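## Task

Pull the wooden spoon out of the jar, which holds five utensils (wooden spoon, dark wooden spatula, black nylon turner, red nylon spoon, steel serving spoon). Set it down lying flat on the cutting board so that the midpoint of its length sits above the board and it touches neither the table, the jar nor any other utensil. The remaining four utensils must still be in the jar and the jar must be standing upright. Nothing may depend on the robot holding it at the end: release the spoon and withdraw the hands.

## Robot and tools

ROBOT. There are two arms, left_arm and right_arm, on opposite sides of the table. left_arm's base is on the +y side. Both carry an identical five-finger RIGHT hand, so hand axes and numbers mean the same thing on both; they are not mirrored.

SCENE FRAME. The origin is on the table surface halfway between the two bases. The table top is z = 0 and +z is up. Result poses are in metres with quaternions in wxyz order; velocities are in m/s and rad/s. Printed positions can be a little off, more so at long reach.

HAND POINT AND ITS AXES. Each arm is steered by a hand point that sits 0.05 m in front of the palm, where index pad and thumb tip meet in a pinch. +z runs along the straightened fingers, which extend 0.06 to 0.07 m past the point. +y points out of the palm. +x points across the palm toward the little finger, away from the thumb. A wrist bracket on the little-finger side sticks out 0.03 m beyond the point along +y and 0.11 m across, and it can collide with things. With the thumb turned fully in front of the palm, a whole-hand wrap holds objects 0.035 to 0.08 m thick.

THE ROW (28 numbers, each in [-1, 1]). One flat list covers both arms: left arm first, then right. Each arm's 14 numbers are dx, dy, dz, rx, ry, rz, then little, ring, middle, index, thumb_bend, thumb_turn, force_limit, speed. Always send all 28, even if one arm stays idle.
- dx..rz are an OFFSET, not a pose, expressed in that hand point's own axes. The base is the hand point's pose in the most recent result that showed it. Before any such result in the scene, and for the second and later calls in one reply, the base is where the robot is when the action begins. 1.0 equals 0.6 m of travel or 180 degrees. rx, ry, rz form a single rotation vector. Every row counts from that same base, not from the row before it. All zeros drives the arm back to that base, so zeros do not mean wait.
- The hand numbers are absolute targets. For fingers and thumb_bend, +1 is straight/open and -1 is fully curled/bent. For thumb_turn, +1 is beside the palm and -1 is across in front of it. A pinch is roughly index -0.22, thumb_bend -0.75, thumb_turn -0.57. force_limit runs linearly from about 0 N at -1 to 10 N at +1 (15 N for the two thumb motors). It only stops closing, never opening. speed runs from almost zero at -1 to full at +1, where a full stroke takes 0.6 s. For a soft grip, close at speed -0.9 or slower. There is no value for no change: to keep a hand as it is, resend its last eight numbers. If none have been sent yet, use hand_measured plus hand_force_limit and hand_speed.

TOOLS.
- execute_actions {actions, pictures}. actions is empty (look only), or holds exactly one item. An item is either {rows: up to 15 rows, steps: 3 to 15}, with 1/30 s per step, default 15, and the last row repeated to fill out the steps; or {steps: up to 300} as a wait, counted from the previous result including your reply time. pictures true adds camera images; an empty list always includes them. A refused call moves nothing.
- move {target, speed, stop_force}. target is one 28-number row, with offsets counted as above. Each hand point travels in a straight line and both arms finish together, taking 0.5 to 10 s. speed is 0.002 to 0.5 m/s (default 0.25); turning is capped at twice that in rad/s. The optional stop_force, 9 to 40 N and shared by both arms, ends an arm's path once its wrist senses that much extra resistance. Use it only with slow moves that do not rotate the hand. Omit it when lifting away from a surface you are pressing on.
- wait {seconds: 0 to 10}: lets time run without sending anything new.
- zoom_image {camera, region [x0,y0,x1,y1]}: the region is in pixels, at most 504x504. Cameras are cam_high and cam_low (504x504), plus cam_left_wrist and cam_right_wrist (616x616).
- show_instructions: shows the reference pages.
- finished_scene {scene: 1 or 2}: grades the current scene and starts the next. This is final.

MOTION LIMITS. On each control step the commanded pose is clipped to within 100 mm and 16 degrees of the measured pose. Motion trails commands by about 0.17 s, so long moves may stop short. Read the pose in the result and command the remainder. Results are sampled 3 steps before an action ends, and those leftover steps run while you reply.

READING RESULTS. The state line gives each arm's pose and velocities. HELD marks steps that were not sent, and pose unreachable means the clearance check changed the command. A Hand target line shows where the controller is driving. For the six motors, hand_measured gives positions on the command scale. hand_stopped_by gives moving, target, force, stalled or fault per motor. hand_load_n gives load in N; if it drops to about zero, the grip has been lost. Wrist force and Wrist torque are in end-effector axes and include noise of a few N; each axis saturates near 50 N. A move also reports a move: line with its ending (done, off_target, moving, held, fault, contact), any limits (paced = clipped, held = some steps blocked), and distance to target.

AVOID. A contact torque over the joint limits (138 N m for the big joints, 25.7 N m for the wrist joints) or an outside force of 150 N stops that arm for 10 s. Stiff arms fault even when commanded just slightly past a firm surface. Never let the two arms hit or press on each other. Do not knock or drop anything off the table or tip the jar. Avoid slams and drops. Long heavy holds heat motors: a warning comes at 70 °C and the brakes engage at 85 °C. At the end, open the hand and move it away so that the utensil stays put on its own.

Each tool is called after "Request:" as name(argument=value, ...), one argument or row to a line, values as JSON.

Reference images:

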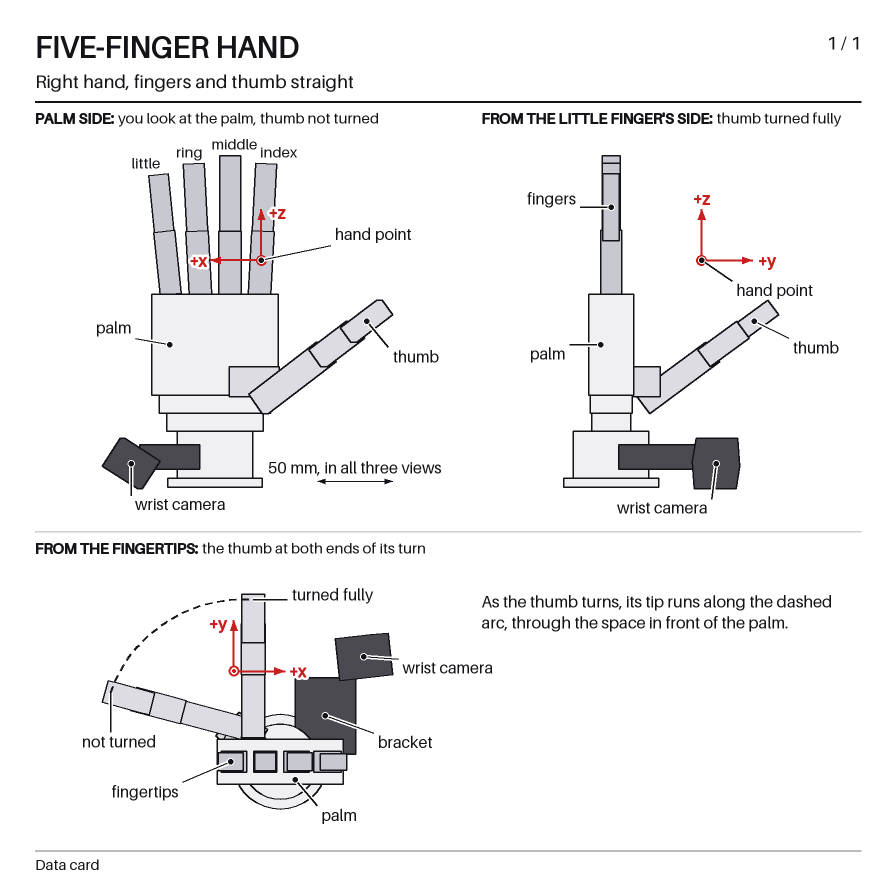

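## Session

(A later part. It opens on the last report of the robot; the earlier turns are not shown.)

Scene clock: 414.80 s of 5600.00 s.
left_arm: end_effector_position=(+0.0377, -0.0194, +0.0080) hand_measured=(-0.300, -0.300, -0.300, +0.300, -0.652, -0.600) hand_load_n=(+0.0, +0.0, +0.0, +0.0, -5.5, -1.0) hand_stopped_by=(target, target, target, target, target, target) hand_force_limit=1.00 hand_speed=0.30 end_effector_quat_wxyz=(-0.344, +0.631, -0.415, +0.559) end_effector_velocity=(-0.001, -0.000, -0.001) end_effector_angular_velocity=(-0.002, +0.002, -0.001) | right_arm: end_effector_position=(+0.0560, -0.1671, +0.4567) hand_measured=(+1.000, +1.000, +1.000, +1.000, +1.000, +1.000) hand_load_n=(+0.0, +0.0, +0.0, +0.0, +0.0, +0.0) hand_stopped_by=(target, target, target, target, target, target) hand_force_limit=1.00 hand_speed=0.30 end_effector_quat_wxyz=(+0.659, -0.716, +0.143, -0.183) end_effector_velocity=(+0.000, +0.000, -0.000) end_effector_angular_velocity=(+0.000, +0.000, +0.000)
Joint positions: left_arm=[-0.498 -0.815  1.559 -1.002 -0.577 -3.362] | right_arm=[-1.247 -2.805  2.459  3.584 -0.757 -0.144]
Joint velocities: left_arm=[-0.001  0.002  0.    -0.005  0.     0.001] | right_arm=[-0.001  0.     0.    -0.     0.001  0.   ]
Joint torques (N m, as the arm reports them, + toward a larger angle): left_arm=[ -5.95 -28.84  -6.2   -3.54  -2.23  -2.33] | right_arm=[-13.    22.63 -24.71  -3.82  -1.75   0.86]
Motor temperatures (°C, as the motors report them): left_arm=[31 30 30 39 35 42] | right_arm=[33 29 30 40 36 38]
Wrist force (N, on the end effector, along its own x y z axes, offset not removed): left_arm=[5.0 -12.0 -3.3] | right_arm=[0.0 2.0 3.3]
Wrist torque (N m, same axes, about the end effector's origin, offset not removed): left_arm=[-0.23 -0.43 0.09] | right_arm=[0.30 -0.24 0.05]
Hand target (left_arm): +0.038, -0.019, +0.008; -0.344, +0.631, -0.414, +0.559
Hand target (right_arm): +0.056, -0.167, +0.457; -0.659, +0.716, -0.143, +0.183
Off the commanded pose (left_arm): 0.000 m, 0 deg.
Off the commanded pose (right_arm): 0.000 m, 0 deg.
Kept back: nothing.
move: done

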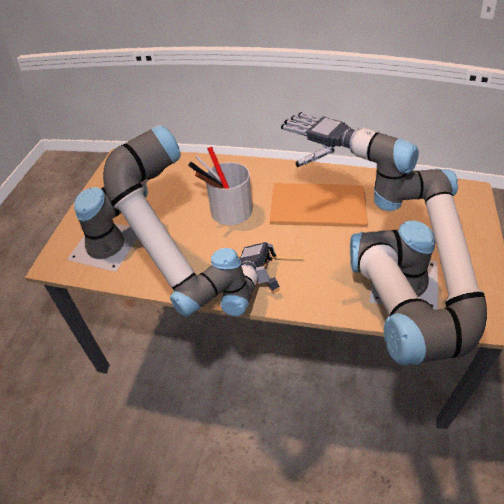

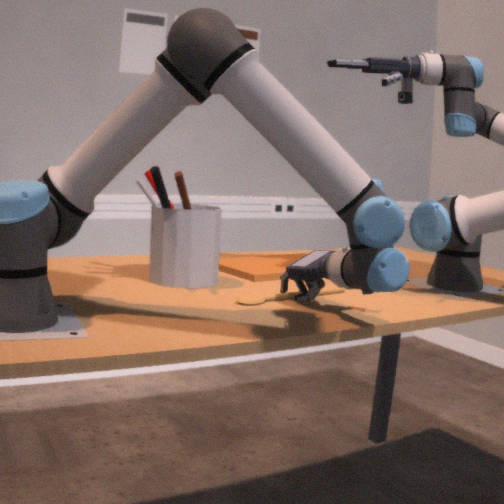

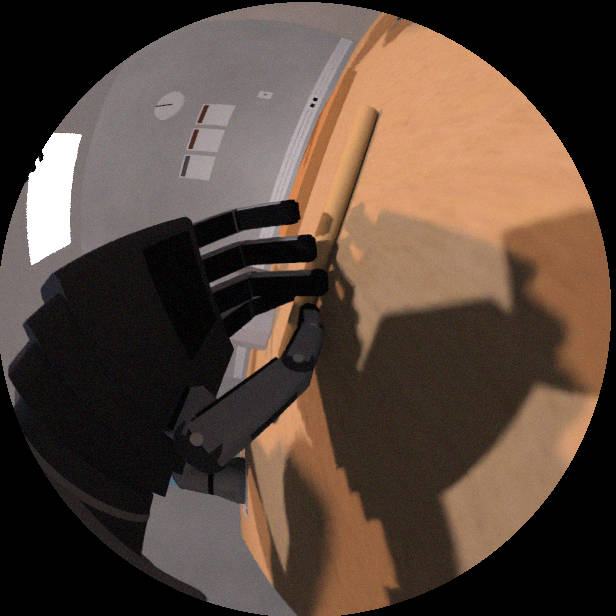

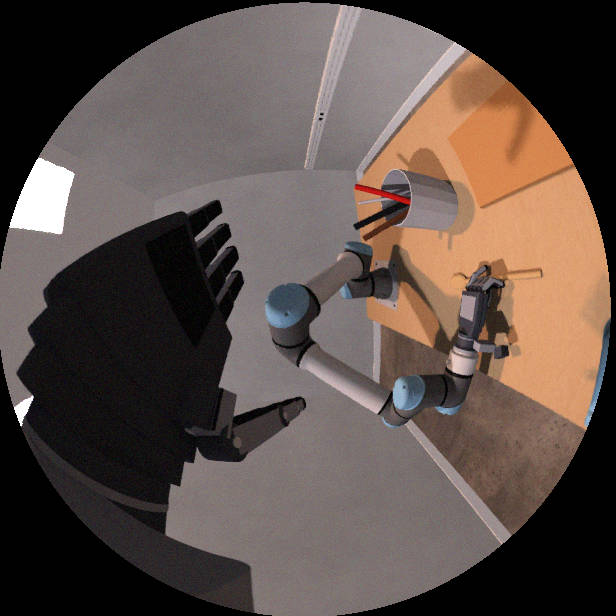

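Thumb on the table, spoon beyond it. Rise 2 mm and close index (and middle).

Request:
move(
  target=[0.0014,-0.003,0,0,0,0,-0.3,-0.3,-0.6,-0.7,-0.65,-0.6,1,-0.5,0,0,0,0,0,0,1,1,1,1,1,1,1,0.3],
  speed=0.005,
)

Request:
wait(
  seconds=1.5,
)

Request:
zoom_image(
  camera="cam_low",
  region=[200,200,420,340],
)

Scene clock: 415.73 s of 5600.00 s.
left_arm: end_effector_position=(+0.0380, -0.0194, +0.0097) hand_measured=(-0.300, -0.300, -0.600, +0.058, -0.650, -0.600) hand_load_n=(+0.0, +0.0, +0.0, +4.5, +0.0, +0.0) hand_stopped_by=(target, target, target, force, target, target) hand_force_limit=1.00 hand_speed=-0.50 end_effector_quat_wxyz=(-0.344, +0.631, -0.414, +0.559) end_effector_velocity=(-0.001, +0.000, +0.001) end_effector_angular_velocity=(+0.002, -0.001, -0.002) | right_arm: end_effector_position=(+0.0560, -0.1671, +0.4567) hand_measured=(+1.000, +1.000, +1.000, +1.000, +1.000, +1.000) hand_load_n=(+0.0, +0.0, +0.0, +0.0, +0.0, +0.0) hand_stopped_by=(target, target, target, target, target, target) hand_force_limit=1.00 hand_speed=0.30 end_effector_quat_wxyz=(+0.659, -0.716, +0.143, -0.183) end_effector_velocity=(+0.000, -0.000, +0.000) end_effector_angular_velocity=(-0.000, +0.000, -0.000)
Joint positions: left_arm=[-0.497 -0.818  1.559 -1.    -0.576 -3.362] | right_arm=[-1.247 -2.805  2.459  3.584 -0.757 -0.144]
Joint velocities: left_arm=[-0.001 -0.001 -0.     0.003  0.001  0.002] | right_arm=[ 0.     0.001 -0.    -0.    -0.001  0.   ]
Joint torques (N m, as the arm reports them, + toward a larger angle): left_arm=[  6.07 -57.18 -23.56   1.58   2.29   2.32] | right_arm=[-13.86  22.86 -24.77  -3.87  -1.66   0.88]
Motor temperatures (°C, as the motors report them): left_arm=[31 30 30 39 35 42] | right_arm=[33 29 30 40 36 38]
Wrist force (N, on the end effector, along its own x y z axes, offset not removed): left_arm=[2.8 -7.2 1.5] | right_arm=[2.0 2.7 1.0]
Wrist torque (N m, same axes, about the end effector's origin, offset not removed): left_arm=[0.12 -0.12 0.11] | right_arm=[0.55 -0.48 0.18]
Hand target (left_arm): +0.038, -0.019, +0.010; -0.344, +0.631, -0.415, +0.559
Hand target (right_arm): +0.056, -0.167, +0.457; -0.659, +0.716, -0.143, +0.183
Off the commanded pose (left_arm): 0.000 m, 0 deg.
Off the commanded pose (right_arm): 0.000 m, 0 deg.
Kept back: nothing.
move: done

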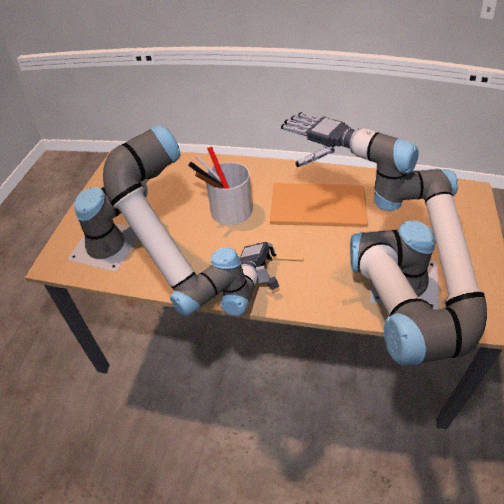

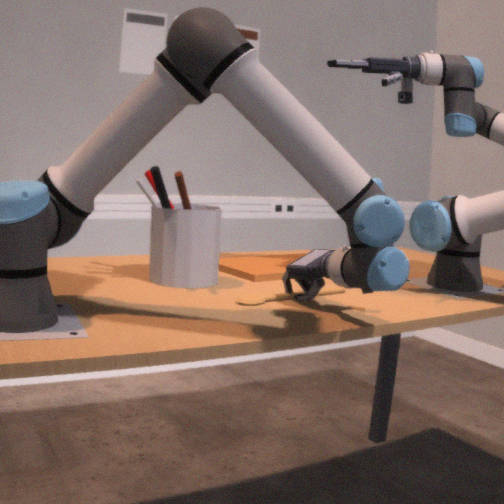

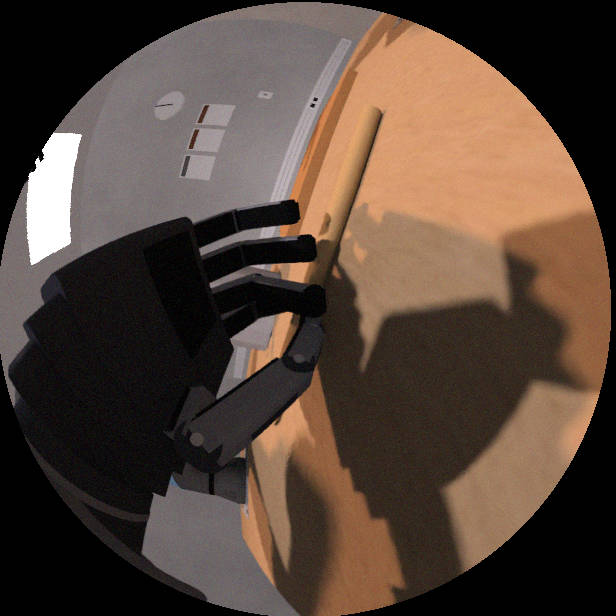

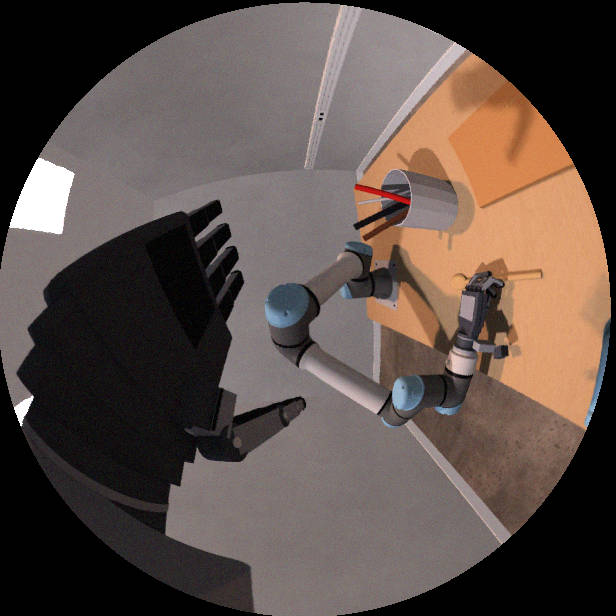

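Scene clock: 417.23 s of 5600.00 s.
left_arm: end_effector_position=(+0.0380, -0.0194, +0.0100) hand_measured=(-0.300, -0.300, -0.600, +0.058, -0.650, -0.600) hand_load_n=(+0.0, +0.0, +0.0, +3.0, +0.0, +0.0) hand_stopped_by=(target, target, target, force, target, target) hand_force_limit=1.00 hand_speed=-0.50 end_effector_quat_wxyz=(-0.344, +0.631, -0.415, +0.559) end_effector_velocity=(-0.000, -0.000, -0.000) end_effector_angular_velocity=(+0.000, +0.000, -0.001) | right_arm: end_effector_position=(+0.0560, -0.1671, +0.4567) hand_measured=(+1.000, +1.000, +1.000, +1.000, +1.000, +1.000) hand_load_n=(+0.0, +0.0, +0.0, +0.0, +0.0, +0.0) hand_stopped_by=(target, target, target, target, target, target) hand_force_limit=1.00 hand_speed=0.30 end_effector_quat_wxyz=(+0.659, -0.716, +0.143, -0.183) end_effector_velocity=(+0.000, -0.000, -0.000) end_effector_angular_velocity=(-0.000, -0.001, -0.001)
Joint positions: left_arm=[-0.497 -0.818  1.559 -0.999 -0.576 -3.362] | right_arm=[-1.247 -2.805  2.459  3.584 -0.757 -0.144]
Joint velocities: left_arm=[-0.     0.001 -0.    -0.001  0.     0.001] | right_arm=[-0.    -0.    -0.    -0.    -0.001 -0.001]
Joint torques (N m, as the arm reports them, + toward a larger angle): left_arm=[  6.49 -58.86 -24.35   1.86   2.53   2.4 ] | right_arm=[-12.67  22.68 -24.68  -3.95  -1.71   0.76]
Motor temperatures (°C, as the motors report them): left_arm=[31 30 30 39 35 42] | right_arm=[33 29 30 40 36 38]
Wrist force (N, on the end effector, along its own x y z axes, offset not removed): left_arm=[3.6 -6.7 2.4] | right_arm=[0.7 2.0 2.2]
Wrist torque (N m, same axes, about the end effector's origin, offset not removed): left_arm=[-0.21 -0.45 0.21] | right_arm=[0.32 -0.39 0.10]
Hand target (left_arm): +0.038, -0.019, +0.010; -0.344, +0.631, -0.415, +0.559
Hand target (right_arm): +0.056, -0.167, +0.457; -0.659, +0.716, -0.143, +0.183
Off the commanded pose (left_arm): 0.000 m, 0 deg.
Off the commanded pose (right_arm): 0.000 m, 0 deg.
Kept back: nothing.
Steps of this call (steps 1 to 45: nothing new was sent). Readings (end_effector_position | what the end effector reports):
1: left_arm (+0.0380, -0.0194, +0.0098) | right_arm (+0.0560, -0.1671, +0.4567) | left_arm hand_measured=(-0.300, -0.300, -0.600, +0.058, -0.650, -0.600) hand_load_n=(+0.0, +0.0, +0.0, +4.0, +0.0, +0.0) hand_stopped_by=(target, target, target, force, target, target) hand_force_limit=1.00 hand_speed=-0.50 | right_arm hand_measured=(+1.000, +1.000, +1.000, +1.000, +1.000, +1.000) hand_load_n=(+0.0, +0.0, +0.0, +0.0, +0.0, +0.0) hand_stopped_by=(target, target, target, target, target, target) hand_force_limit=1.00 hand_speed=0.30
2: left_arm (+0.0380, -0.0194, +0.0098) | right_arm (+0.0560, -0.1671, +0.4567) | left_arm hand_measured=(-0.300, -0.300, -0.600, +0.058, -0.650, -0.600) hand_load_n=(+0.0, +0.0, +0.0, +4.0, +0.0, +0.0) hand_stopped_by=(target, target, target, force, target, target) hand_force_limit=1.00 hand_speed=-0.50 | right_arm hand_measured=(+1.000, +1.000, +1.000, +1.000, +1.000, +1.000) hand_load_n=(+0.0, +0.0, +0.0, +0.0, +0.0, +0.0) hand_stopped_by=(target, target, target, target, target, target) hand_force_limit=1.00 hand_speed=0.30
4: left_arm (+0.0380, -0.0194, +0.0099) | right_arm (+0.0560, -0.1671, +0.4567) | left_arm hand_measured=(-0.300, -0.300, -0.600, +0.058, -0.650, -0.600) hand_load_n=(+0.0, +0.0, +0.0, +3.5, +0.0, +0.0) hand_stopped_by=(target, target, target, force, target, target) hand_force_limit=1.00 hand_speed=-0.50 | right_arm hand_measured=(+1.000, +1.000, +1.000, +1.000, +1.000, +1.000) hand_load_n=(+0.0, +0.0, +0.0, +0.0, +0.0, +0.0) hand_stopped_by=(target, target, target, target, target, target) hand_force_limit=1.00 hand_speed=0.30
8: left_arm (+0.0380, -0.0194, +0.0099) | right_arm (+0.0560, -0.1671, +0.4567) | left_arm hand_measured=(-0.300, -0.300, -0.600, +0.058, -0.650, -0.600) hand_load_n=(+0.0, +0.0, +0.0, +3.0, +0.0, +0.0) hand_stopped_by=(target, target, target, force, target, target) hand_force_limit=1.00 hand_speed=-0.50 | right_arm hand_measured=(+1.000, +1.000, +1.000, +1.000, +1.000, +1.000) hand_load_n=(+0.0, +0.0, +0.0, +0.0, +0.0, +0.0) hand_stopped_by=(target, target, target, target, target, target) hand_force_limit=1.00 hand_speed=0.30
45: the state above

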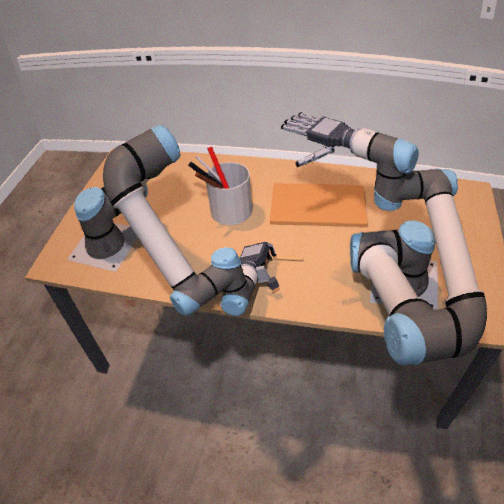

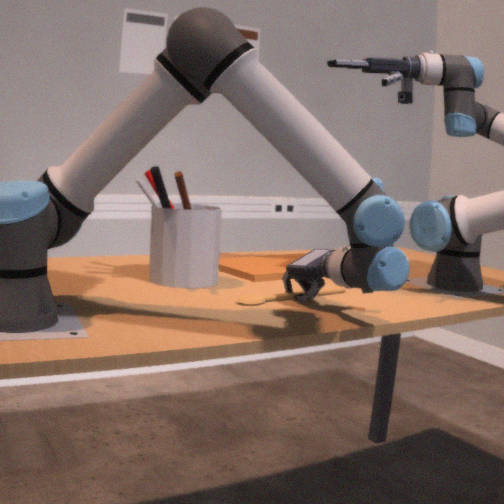

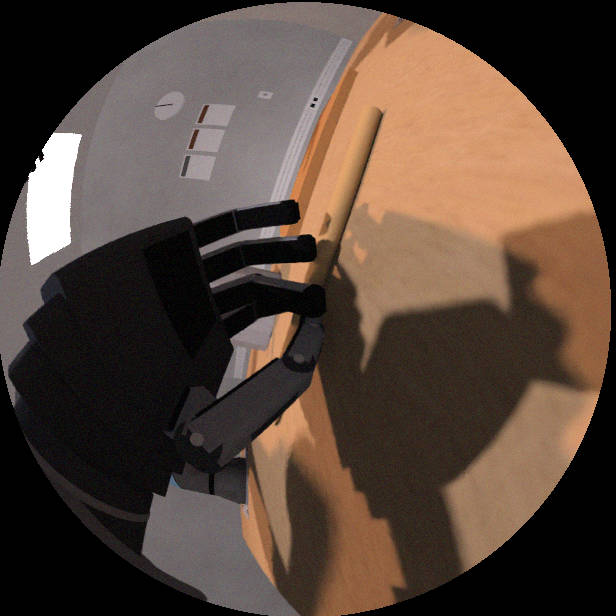

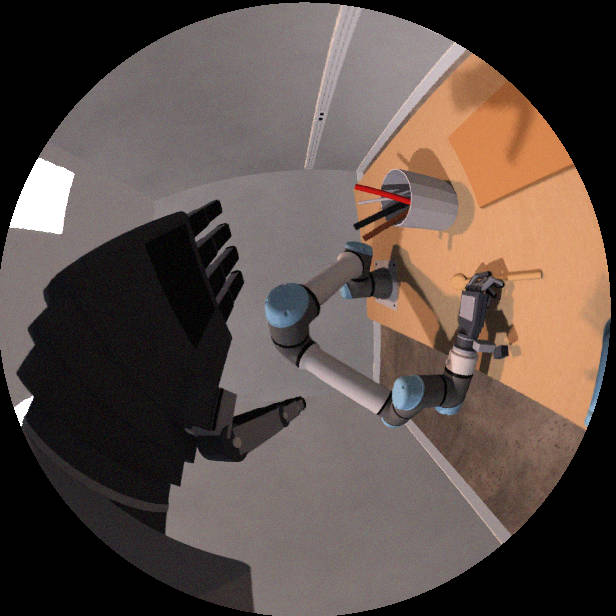

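Region (200, 200, 420, 340) of cam_low's 504x504 image, scaled by 2.291, with more detail than that image has; it fills the top 321 rows of this view, and the rest is white.

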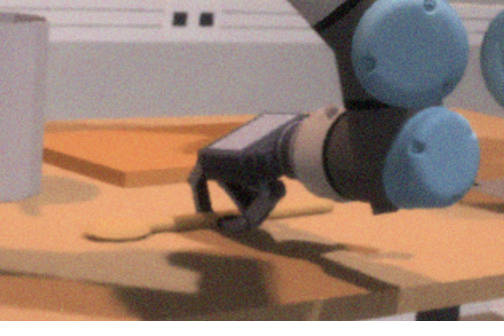

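Request:
move(
  target=[0.002,-0.0045,0,0,0,0,-0.3,-0.3,-0.6,-0.8,-0.65,-0.6,1,-0.5,0,0,0,0,0,0,1,1,1,1,1,1,1,0.3],
  speed=0.005,
)

Request:
move(
  target=[0.014,-0.03,-0.004,0,0,0,-0.3,-0.3,-0.6,-0.8,-0.65,-0.6,1,-0.5,0,0,0,0,0,0,1,1,1,1,1,1,1,0.3],
  speed=0.01,
)

Request:
zoom_image(
  camera="cam_low",
  region=[200,200,420,340],
)

Scene clock: 418.27 s of 5600.00 s.
left_arm: end_effector_position=(+0.0384, -0.0193, +0.0127) hand_measured=(-0.300, -0.300, -0.600, -0.038, -0.648, -0.600) hand_load_n=(+0.0, +0.0, +0.0, +6.5, +2.5, +1.0) hand_stopped_by=(target, target, target, force, target, target) hand_force_limit=1.00 hand_speed=-0.50 end_effector_quat_wxyz=(-0.344, +0.631, -0.415, +0.559) end_effector_velocity=(-0.000, -0.000, +0.001) end_effector_angular_velocity=(+0.001, -0.000, -0.002) | right_arm: end_effector_position=(+0.0560, -0.1671, +0.4567) hand_measured=(+1.000, +1.000, +1.000, +1.000, +1.000, +1.000) hand_load_n=(+0.0, +0.0, +0.0, +0.0, +0.0, +0.0) hand_stopped_by=(target, target, target, target, target, target) hand_force_limit=1.00 hand_speed=0.30 end_effector_quat_wxyz=(+0.659, -0.716, +0.143, -0.183) end_effector_velocity=(+0.000, -0.000, -0.000) end_effector_angular_velocity=(-0.000, -0.000, -0.001)
Joint positions: left_arm=[-0.497 -0.823  1.559 -0.995 -0.576 -3.361] | right_arm=[-1.247 -2.805  2.459  3.584 -0.757 -0.144]
Joint velocities: left_arm=[-0.001 -0.002 -0.     0.003  0.001  0.001] | right_arm=[-0.001  0.     0.     0.    -0.    -0.001]
Joint torques (N m, as the arm reports them, + toward a larger angle): left_arm=[  7.14 -61.2  -24.2    2.62   2.8    2.36] | right_arm=[-14.11  22.87 -24.54  -3.81  -1.67   0.89]
Motor temperatures (°C, as the motors report them): left_arm=[31 30 30 39 35 42] | right_arm=[33 29 30 40 36 38]
Wrist force (N, on the end effector, along its own x y z axes, offset not removed): left_arm=[-0.5 -0.9 0.6] | right_arm=[-0.2 3.4 3.2]
Wrist torque (N m, same axes, about the end effector's origin, offset not removed): left_arm=[-0.19 -0.19 0.00] | right_arm=[0.48 -0.18 0.00]
Hand target (left_arm): +0.038, -0.019, +0.013; -0.344, +0.631, -0.415, +0.559
Hand target (right_arm): +0.056, -0.167, +0.457; -0.659, +0.716, -0.143, +0.183
Off the commanded pose (left_arm): 0.000 m, 0 deg.
Off the commanded pose (right_arm): 0.000 m, 0 deg.
Kept back: nothing.
move: done

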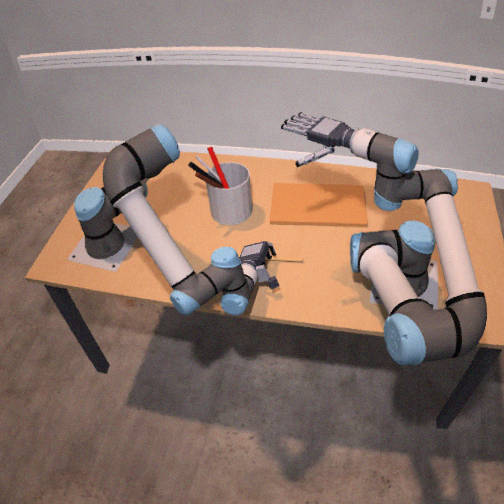

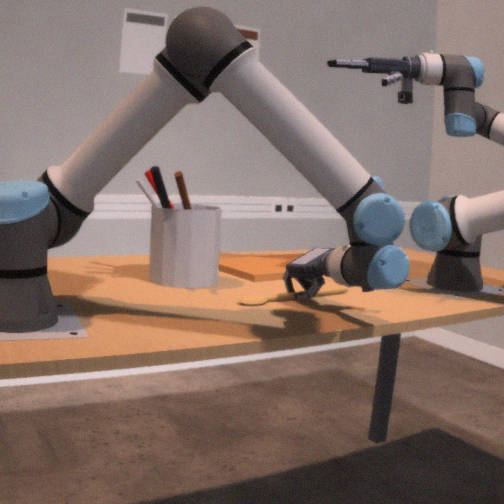

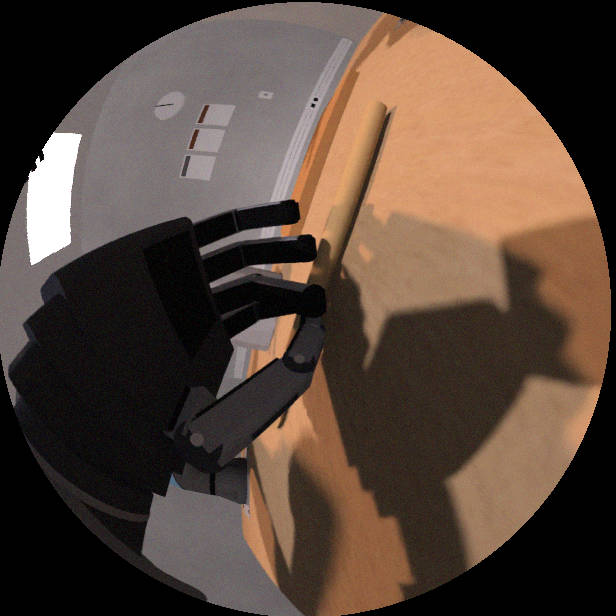

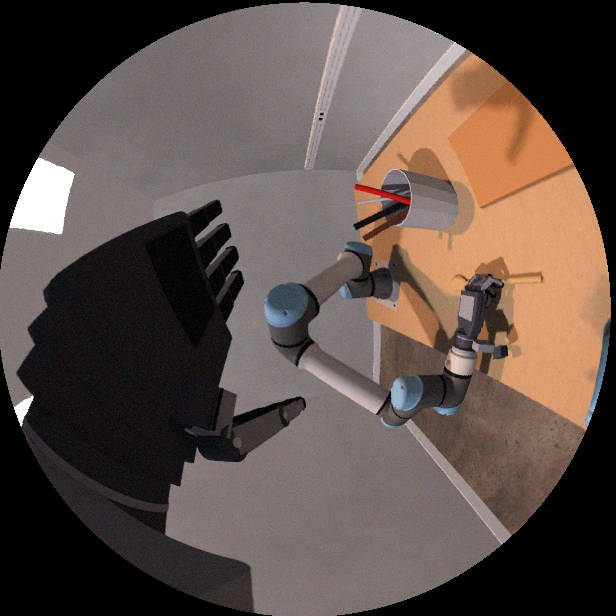

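Scene clock: 420.50 s of 5600.00 s.
left_arm: end_effector_position=(+0.0388, -0.0193, +0.0323) hand_measured=(-0.300, -0.300, -0.600, -0.038, -0.648, -0.600) hand_load_n=(+0.0, +0.0, +0.0, +6.5, +2.5, +1.0) hand_stopped_by=(target, target, target, force, target, target) hand_force_limit=1.00 hand_speed=-0.50 end_effector_quat_wxyz=(-0.344, +0.631, -0.415, +0.559) end_effector_velocity=(+0.000, +0.001, +0.002) end_effector_angular_velocity=(+0.003, -0.002, +0.000) | right_arm: end_effector_position=(+0.0560, -0.1671, +0.4567) hand_measured=(+1.000, +1.000, +1.000, +1.000, +1.000, +1.000) hand_load_n=(+0.0, +0.0, +0.0, +0.0, +0.0, +0.0) hand_stopped_by=(target, target, target, target, target, target) hand_force_limit=1.00 hand_speed=0.30 end_effector_quat_wxyz=(+0.659, -0.716, +0.143, -0.183) end_effector_velocity=(+0.001, -0.000, +0.000) end_effector_angular_velocity=(-0.000, -0.001, -0.002)
Joint positions: left_arm=[-0.496 -0.854  1.553 -0.958 -0.575 -3.361] | right_arm=[-1.247 -2.805  2.459  3.584 -0.757 -0.144]
Joint velocities: left_arm=[-0.    -0.002 -0.001  0.006 -0.001  0.001] | right_arm=[-0.002 -0.    -0.     0.    -0.    -0.001]
Joint torques (N m, as the arm reports them, + toward a larger angle): left_arm=[  7.1  -62.38 -23.68   2.85   2.85   2.38] | right_arm=[-13.65  23.31 -23.27  -3.89  -1.43   0.99]
Motor temperatures (°C, as the motors report them): left_arm=[31 30 30 39 35 42] | right_arm=[33 29 30 40 36 38]
Wrist force (N, on the end effector, along its own x y z axes, offset not removed): left_arm=[-0.4 -1.4 0.9] | right_arm=[0.7 1.8 1.4]
Wrist torque (N m, same axes, about the end effector's origin, offset not removed): left_arm=[-0.37 -0.18 0.00] | right_arm=[0.36 -0.33 -0.05]
Hand target (left_arm): +0.039, -0.019, +0.033; -0.344, +0.631, -0.415, +0.559
Hand target (right_arm): +0.056, -0.167, +0.457; -0.659, +0.716, -0.143, +0.183
Off the commanded pose (left_arm): 0.000 m, 0 deg.
Off the commanded pose (right_arm): 0.000 m, 0 deg.
Kept back: nothing.
move: done

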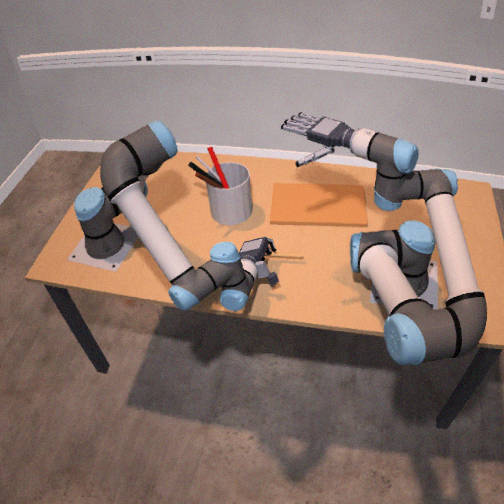

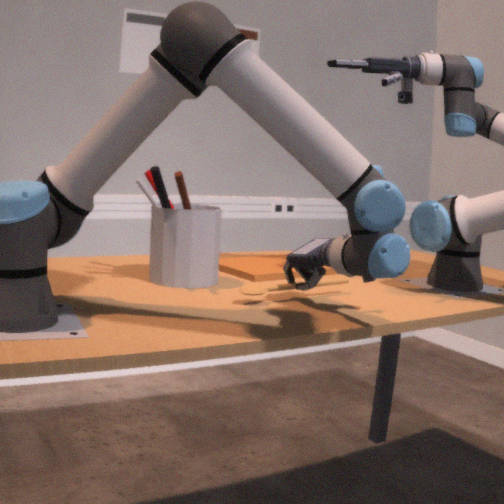

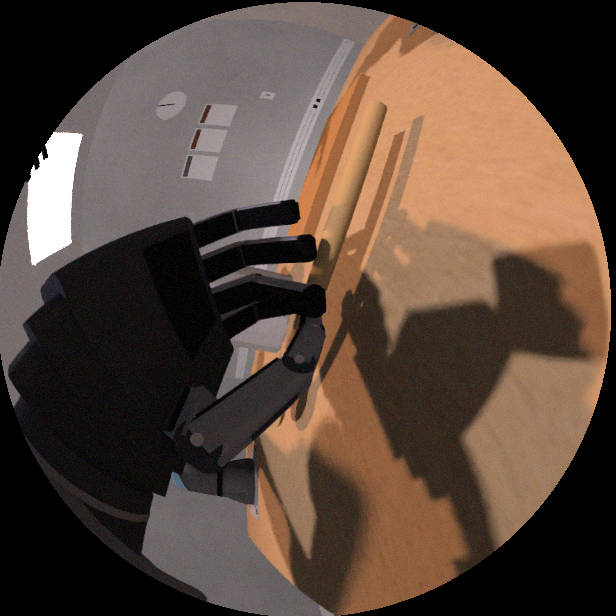

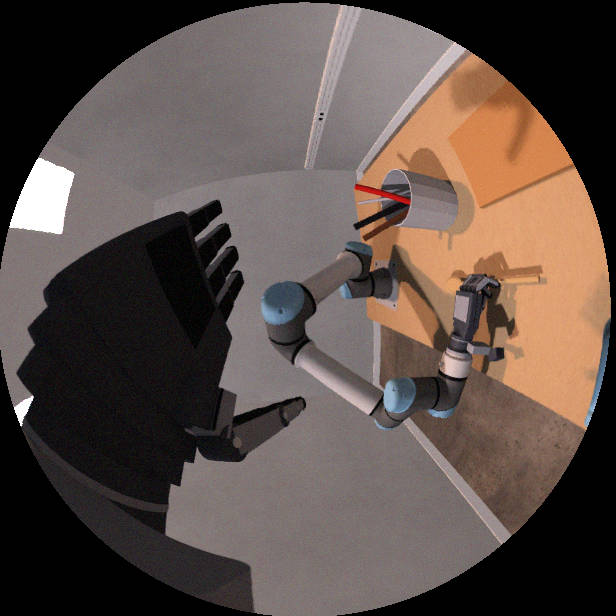

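Region (200, 200, 420, 340) of cam_low's 504x504 image, scaled by 2.291, with more detail than that image has; it fills the top 321 rows of this view, and the rest is white.

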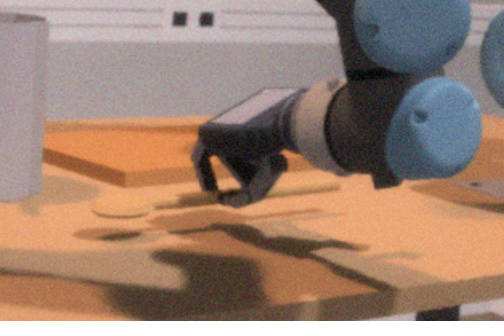

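Request:
move(
  target=[0.1325,-0.047,0.306,0,0,0,-0.3,-0.3,-0.6,-0.8,-0.65,-0.6,1,-0.5,0,0,0,0,0,0,1,1,1,1,1,1,1,0.3],
  speed=0.05,
)

Request:
move(
  target=[-0.028,0.06,0.009,0,0,0,-0.3,-0.3,-0.6,-0.8,-0.65,-0.6,1,-0.5,0,0,0,0,0,0,1,1,1,1,1,1,1,0.3],
  speed=0.008,
  stop_force=9,
)

Request:
zoom_image(
  camera="cam_low",
  region=[200,200,420,340],
)

Scene clock: 425.20 s of 5600.00 s.
left_arm: end_effector_position=(+0.2266, -0.0851, +0.0656) hand_measured=(-0.300, -0.300, -0.600, -0.038, -0.648, -0.600) hand_load_n=(+0.0, +0.0, +0.0, +6.5, +2.5, +1.0) hand_stopped_by=(target, target, target, force, target, target) hand_force_limit=1.00 hand_speed=-0.50 end_effector_quat_wxyz=(-0.344, +0.631, -0.414, +0.559) end_effector_velocity=(+0.002, -0.001, +0.000) end_effector_angular_velocity=(-0.000, +0.002, -0.003) | right_arm: end_effector_position=(+0.0560, -0.1671, +0.4567) hand_measured=(+1.000, +1.000, +1.000, +1.000, +1.000, +1.000) hand_load_n=(+0.0, +0.0, +0.0, +0.0, +0.0, +0.0) hand_stopped_by=(target, target, target, target, target, target) hand_force_limit=1.00 hand_speed=0.30 end_effector_quat_wxyz=(+0.659, -0.716, +0.143, -0.183) end_effector_velocity=(+0.000, -0.000, -0.000) end_effector_angular_velocity=(-0.001, -0.001, +0.000)
Joint positions: left_arm=[-0.174 -0.888  1.544 -1.191 -0.275 -3.061] | right_arm=[-1.247 -2.805  2.459  3.584 -0.757 -0.144]
Joint velocities: left_arm=[ 0.004 -0.002  0.004 -0.022  0.004  0.02 ] | right_arm=[ 0.     0.    -0.     0.     0.    -0.002]
Joint torques (N m, as the arm reports them, + toward a larger angle): left_arm=[  7.01 -61.35  -9.98  -3.38   3.37   2.32] | right_arm=[-13.05  23.1  -24.73  -3.86  -1.59   0.92]
Motor temperatures (°C, as the motors report them): left_arm=[31 30 30 39 35 42] | right_arm=[33 29 30 40 36 38]
Wrist force (N, on the end effector, along its own x y z axes, offset not removed): left_arm=[0.3 -0.1 1.1] | right_arm=[1.6 2.2 2.7]
Wrist torque (N m, same axes, about the end effector's origin, offset not removed): left_arm=[-0.09 -0.38 0.10] | right_arm=[0.39 -0.58 0.11]
Hand target (left_arm): +0.227, -0.085, +0.066; -0.344, +0.631, -0.414, +0.559
Hand target (right_arm): +0.056, -0.167, +0.457; -0.659, +0.716, -0.143, +0.183
Off the commanded pose (left_arm): 0.000 m, 0 deg.
Off the commanded pose (right_arm): 0.000 m, 0 deg.
Kept back: nothing.
move: done

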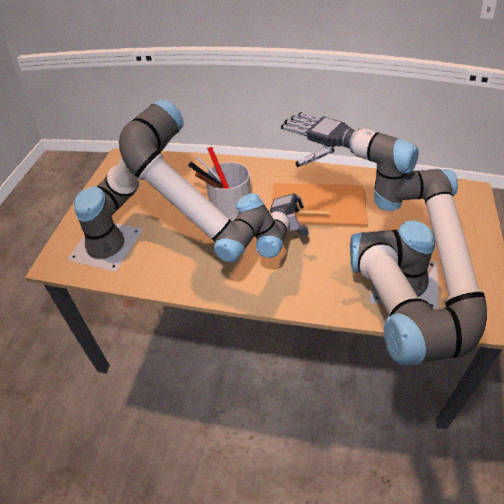

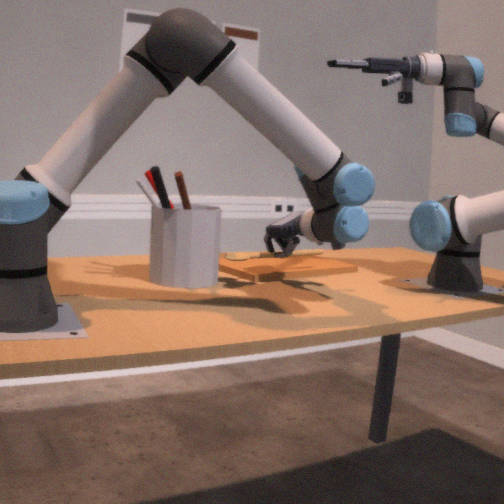

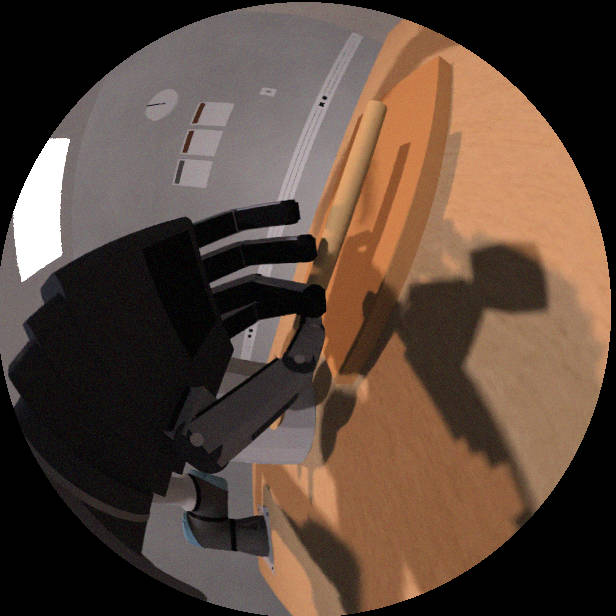

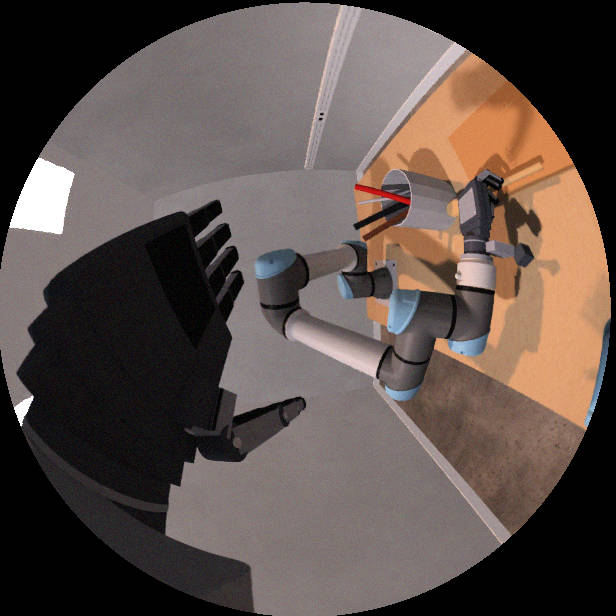

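Scene clock: 430.27 s of 5600.00 s.
left_arm: end_effector_position=(+0.2265, -0.0852, +0.0283) hand_measured=(-0.300, -0.300, -0.600, -0.038, -0.648, -0.600) hand_load_n=(+0.0, +0.0, +0.0, +8.0, +2.5, +1.0) hand_stopped_by=(target, target, target, force, target, target) hand_force_limit=1.00 hand_speed=-0.50 end_effector_quat_wxyz=(-0.344, +0.631, -0.414, +0.559) end_effector_velocity=(-0.001, +0.001, +0.003) end_effector_angular_velocity=(+0.003, -0.001, -0.001) | right_arm: end_effector_position=(+0.0560, -0.1671, +0.4567) hand_measured=(+1.000, +1.000, +1.000, +1.000, +1.000, +1.000) hand_load_n=(+0.0, +0.0, +0.0, +0.0, +0.0, +0.0) hand_stopped_by=(target, target, target, target, target, target) hand_force_limit=1.00 hand_speed=0.30 end_effector_quat_wxyz=(+0.659, -0.716, +0.143, -0.183) end_effector_velocity=(+0.000, -0.000, +0.000) end_effector_angular_velocity=(+0.000, +0.001, -0.002)
Joint positions: left_arm=[-0.174 -0.831  1.56  -1.263 -0.275 -3.062] | right_arm=[-1.247 -2.805  2.459  3.584 -0.757 -0.144]
Joint velocities: left_arm=[-0.001 -0.004 -0.     0.007 -0.     0.001] | right_arm=[-0.     0.    -0.     0.    -0.001  0.001]
Joint torques (N m, as the arm reports them, + toward a larger angle): left_arm=[ -5.84 -50.91 -18.82   0.86  -1.39  -2.02] | right_arm=[-13.5   23.02 -24.57  -3.91  -1.47   0.88]
Motor temperatures (°C, as the motors report them): left_arm=[31 30 30 39 35 42] | right_arm=[33 29 30 40 36 38]
Wrist force (N, on the end effector, along its own x y z axes, offset not removed): left_arm=[5.3 -19.1 -3.9] | right_arm=[1.1 3.3 2.3]
Wrist torque (N m, same axes, about the end effector's origin, offset not removed): left_arm=[0.07 -0.33 0.21] | right_arm=[0.57 -0.42 0.12]
Hand target (left_arm): +0.226, -0.085, +0.029; -0.344, +0.631, -0.414, +0.559
Hand target (right_arm): +0.056, -0.167, +0.457; -0.659, +0.716, -0.143, +0.183
Off the commanded pose (left_arm): 0.003 m, 0 deg.
Off the commanded pose (right_arm): 0.000 m, 0 deg.
Kept back: nothing.
move: contact (left_arm)

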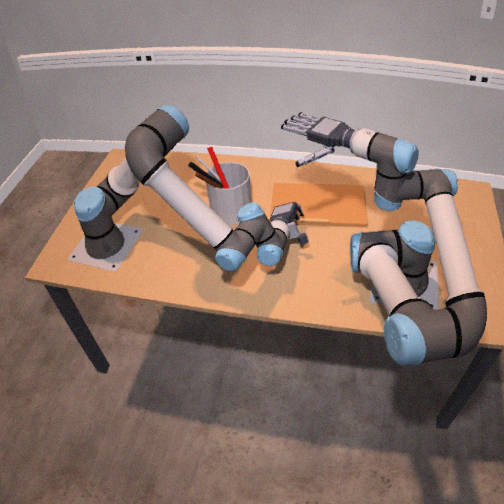

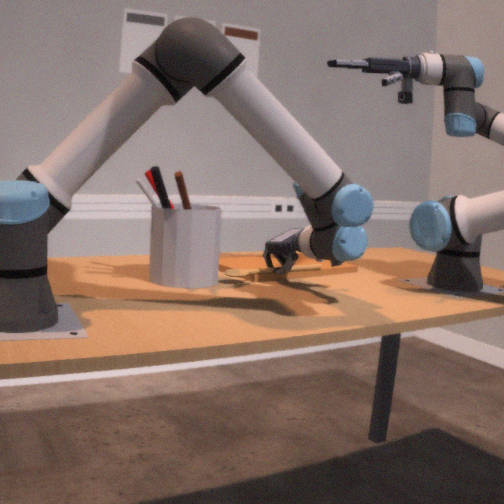

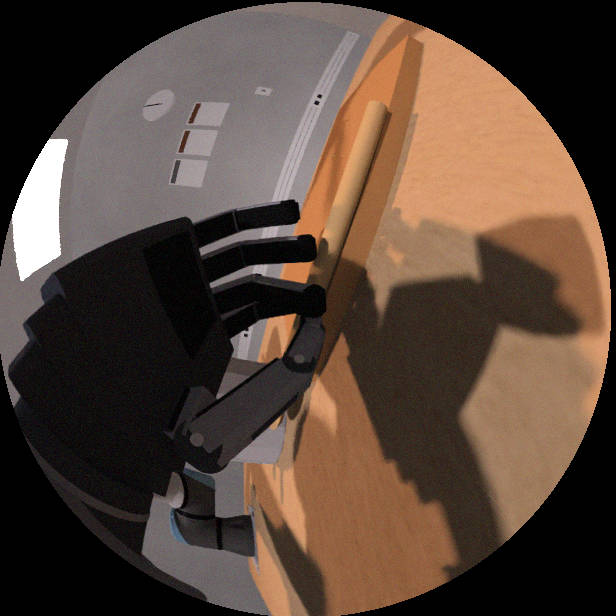

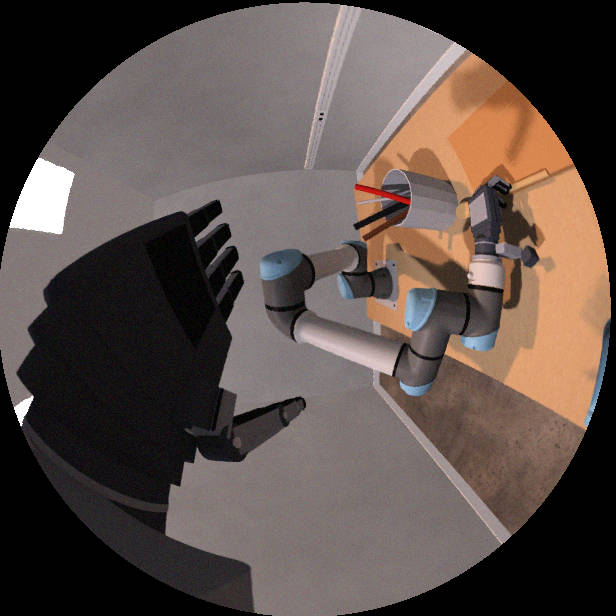

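Region (200, 200, 420, 340) of cam_low's 504x504 image, scaled by 2.291, with more detail than that image has; it fills the top 321 rows of this view, and the rest is white.

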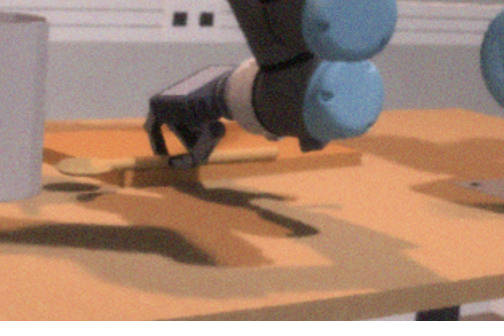

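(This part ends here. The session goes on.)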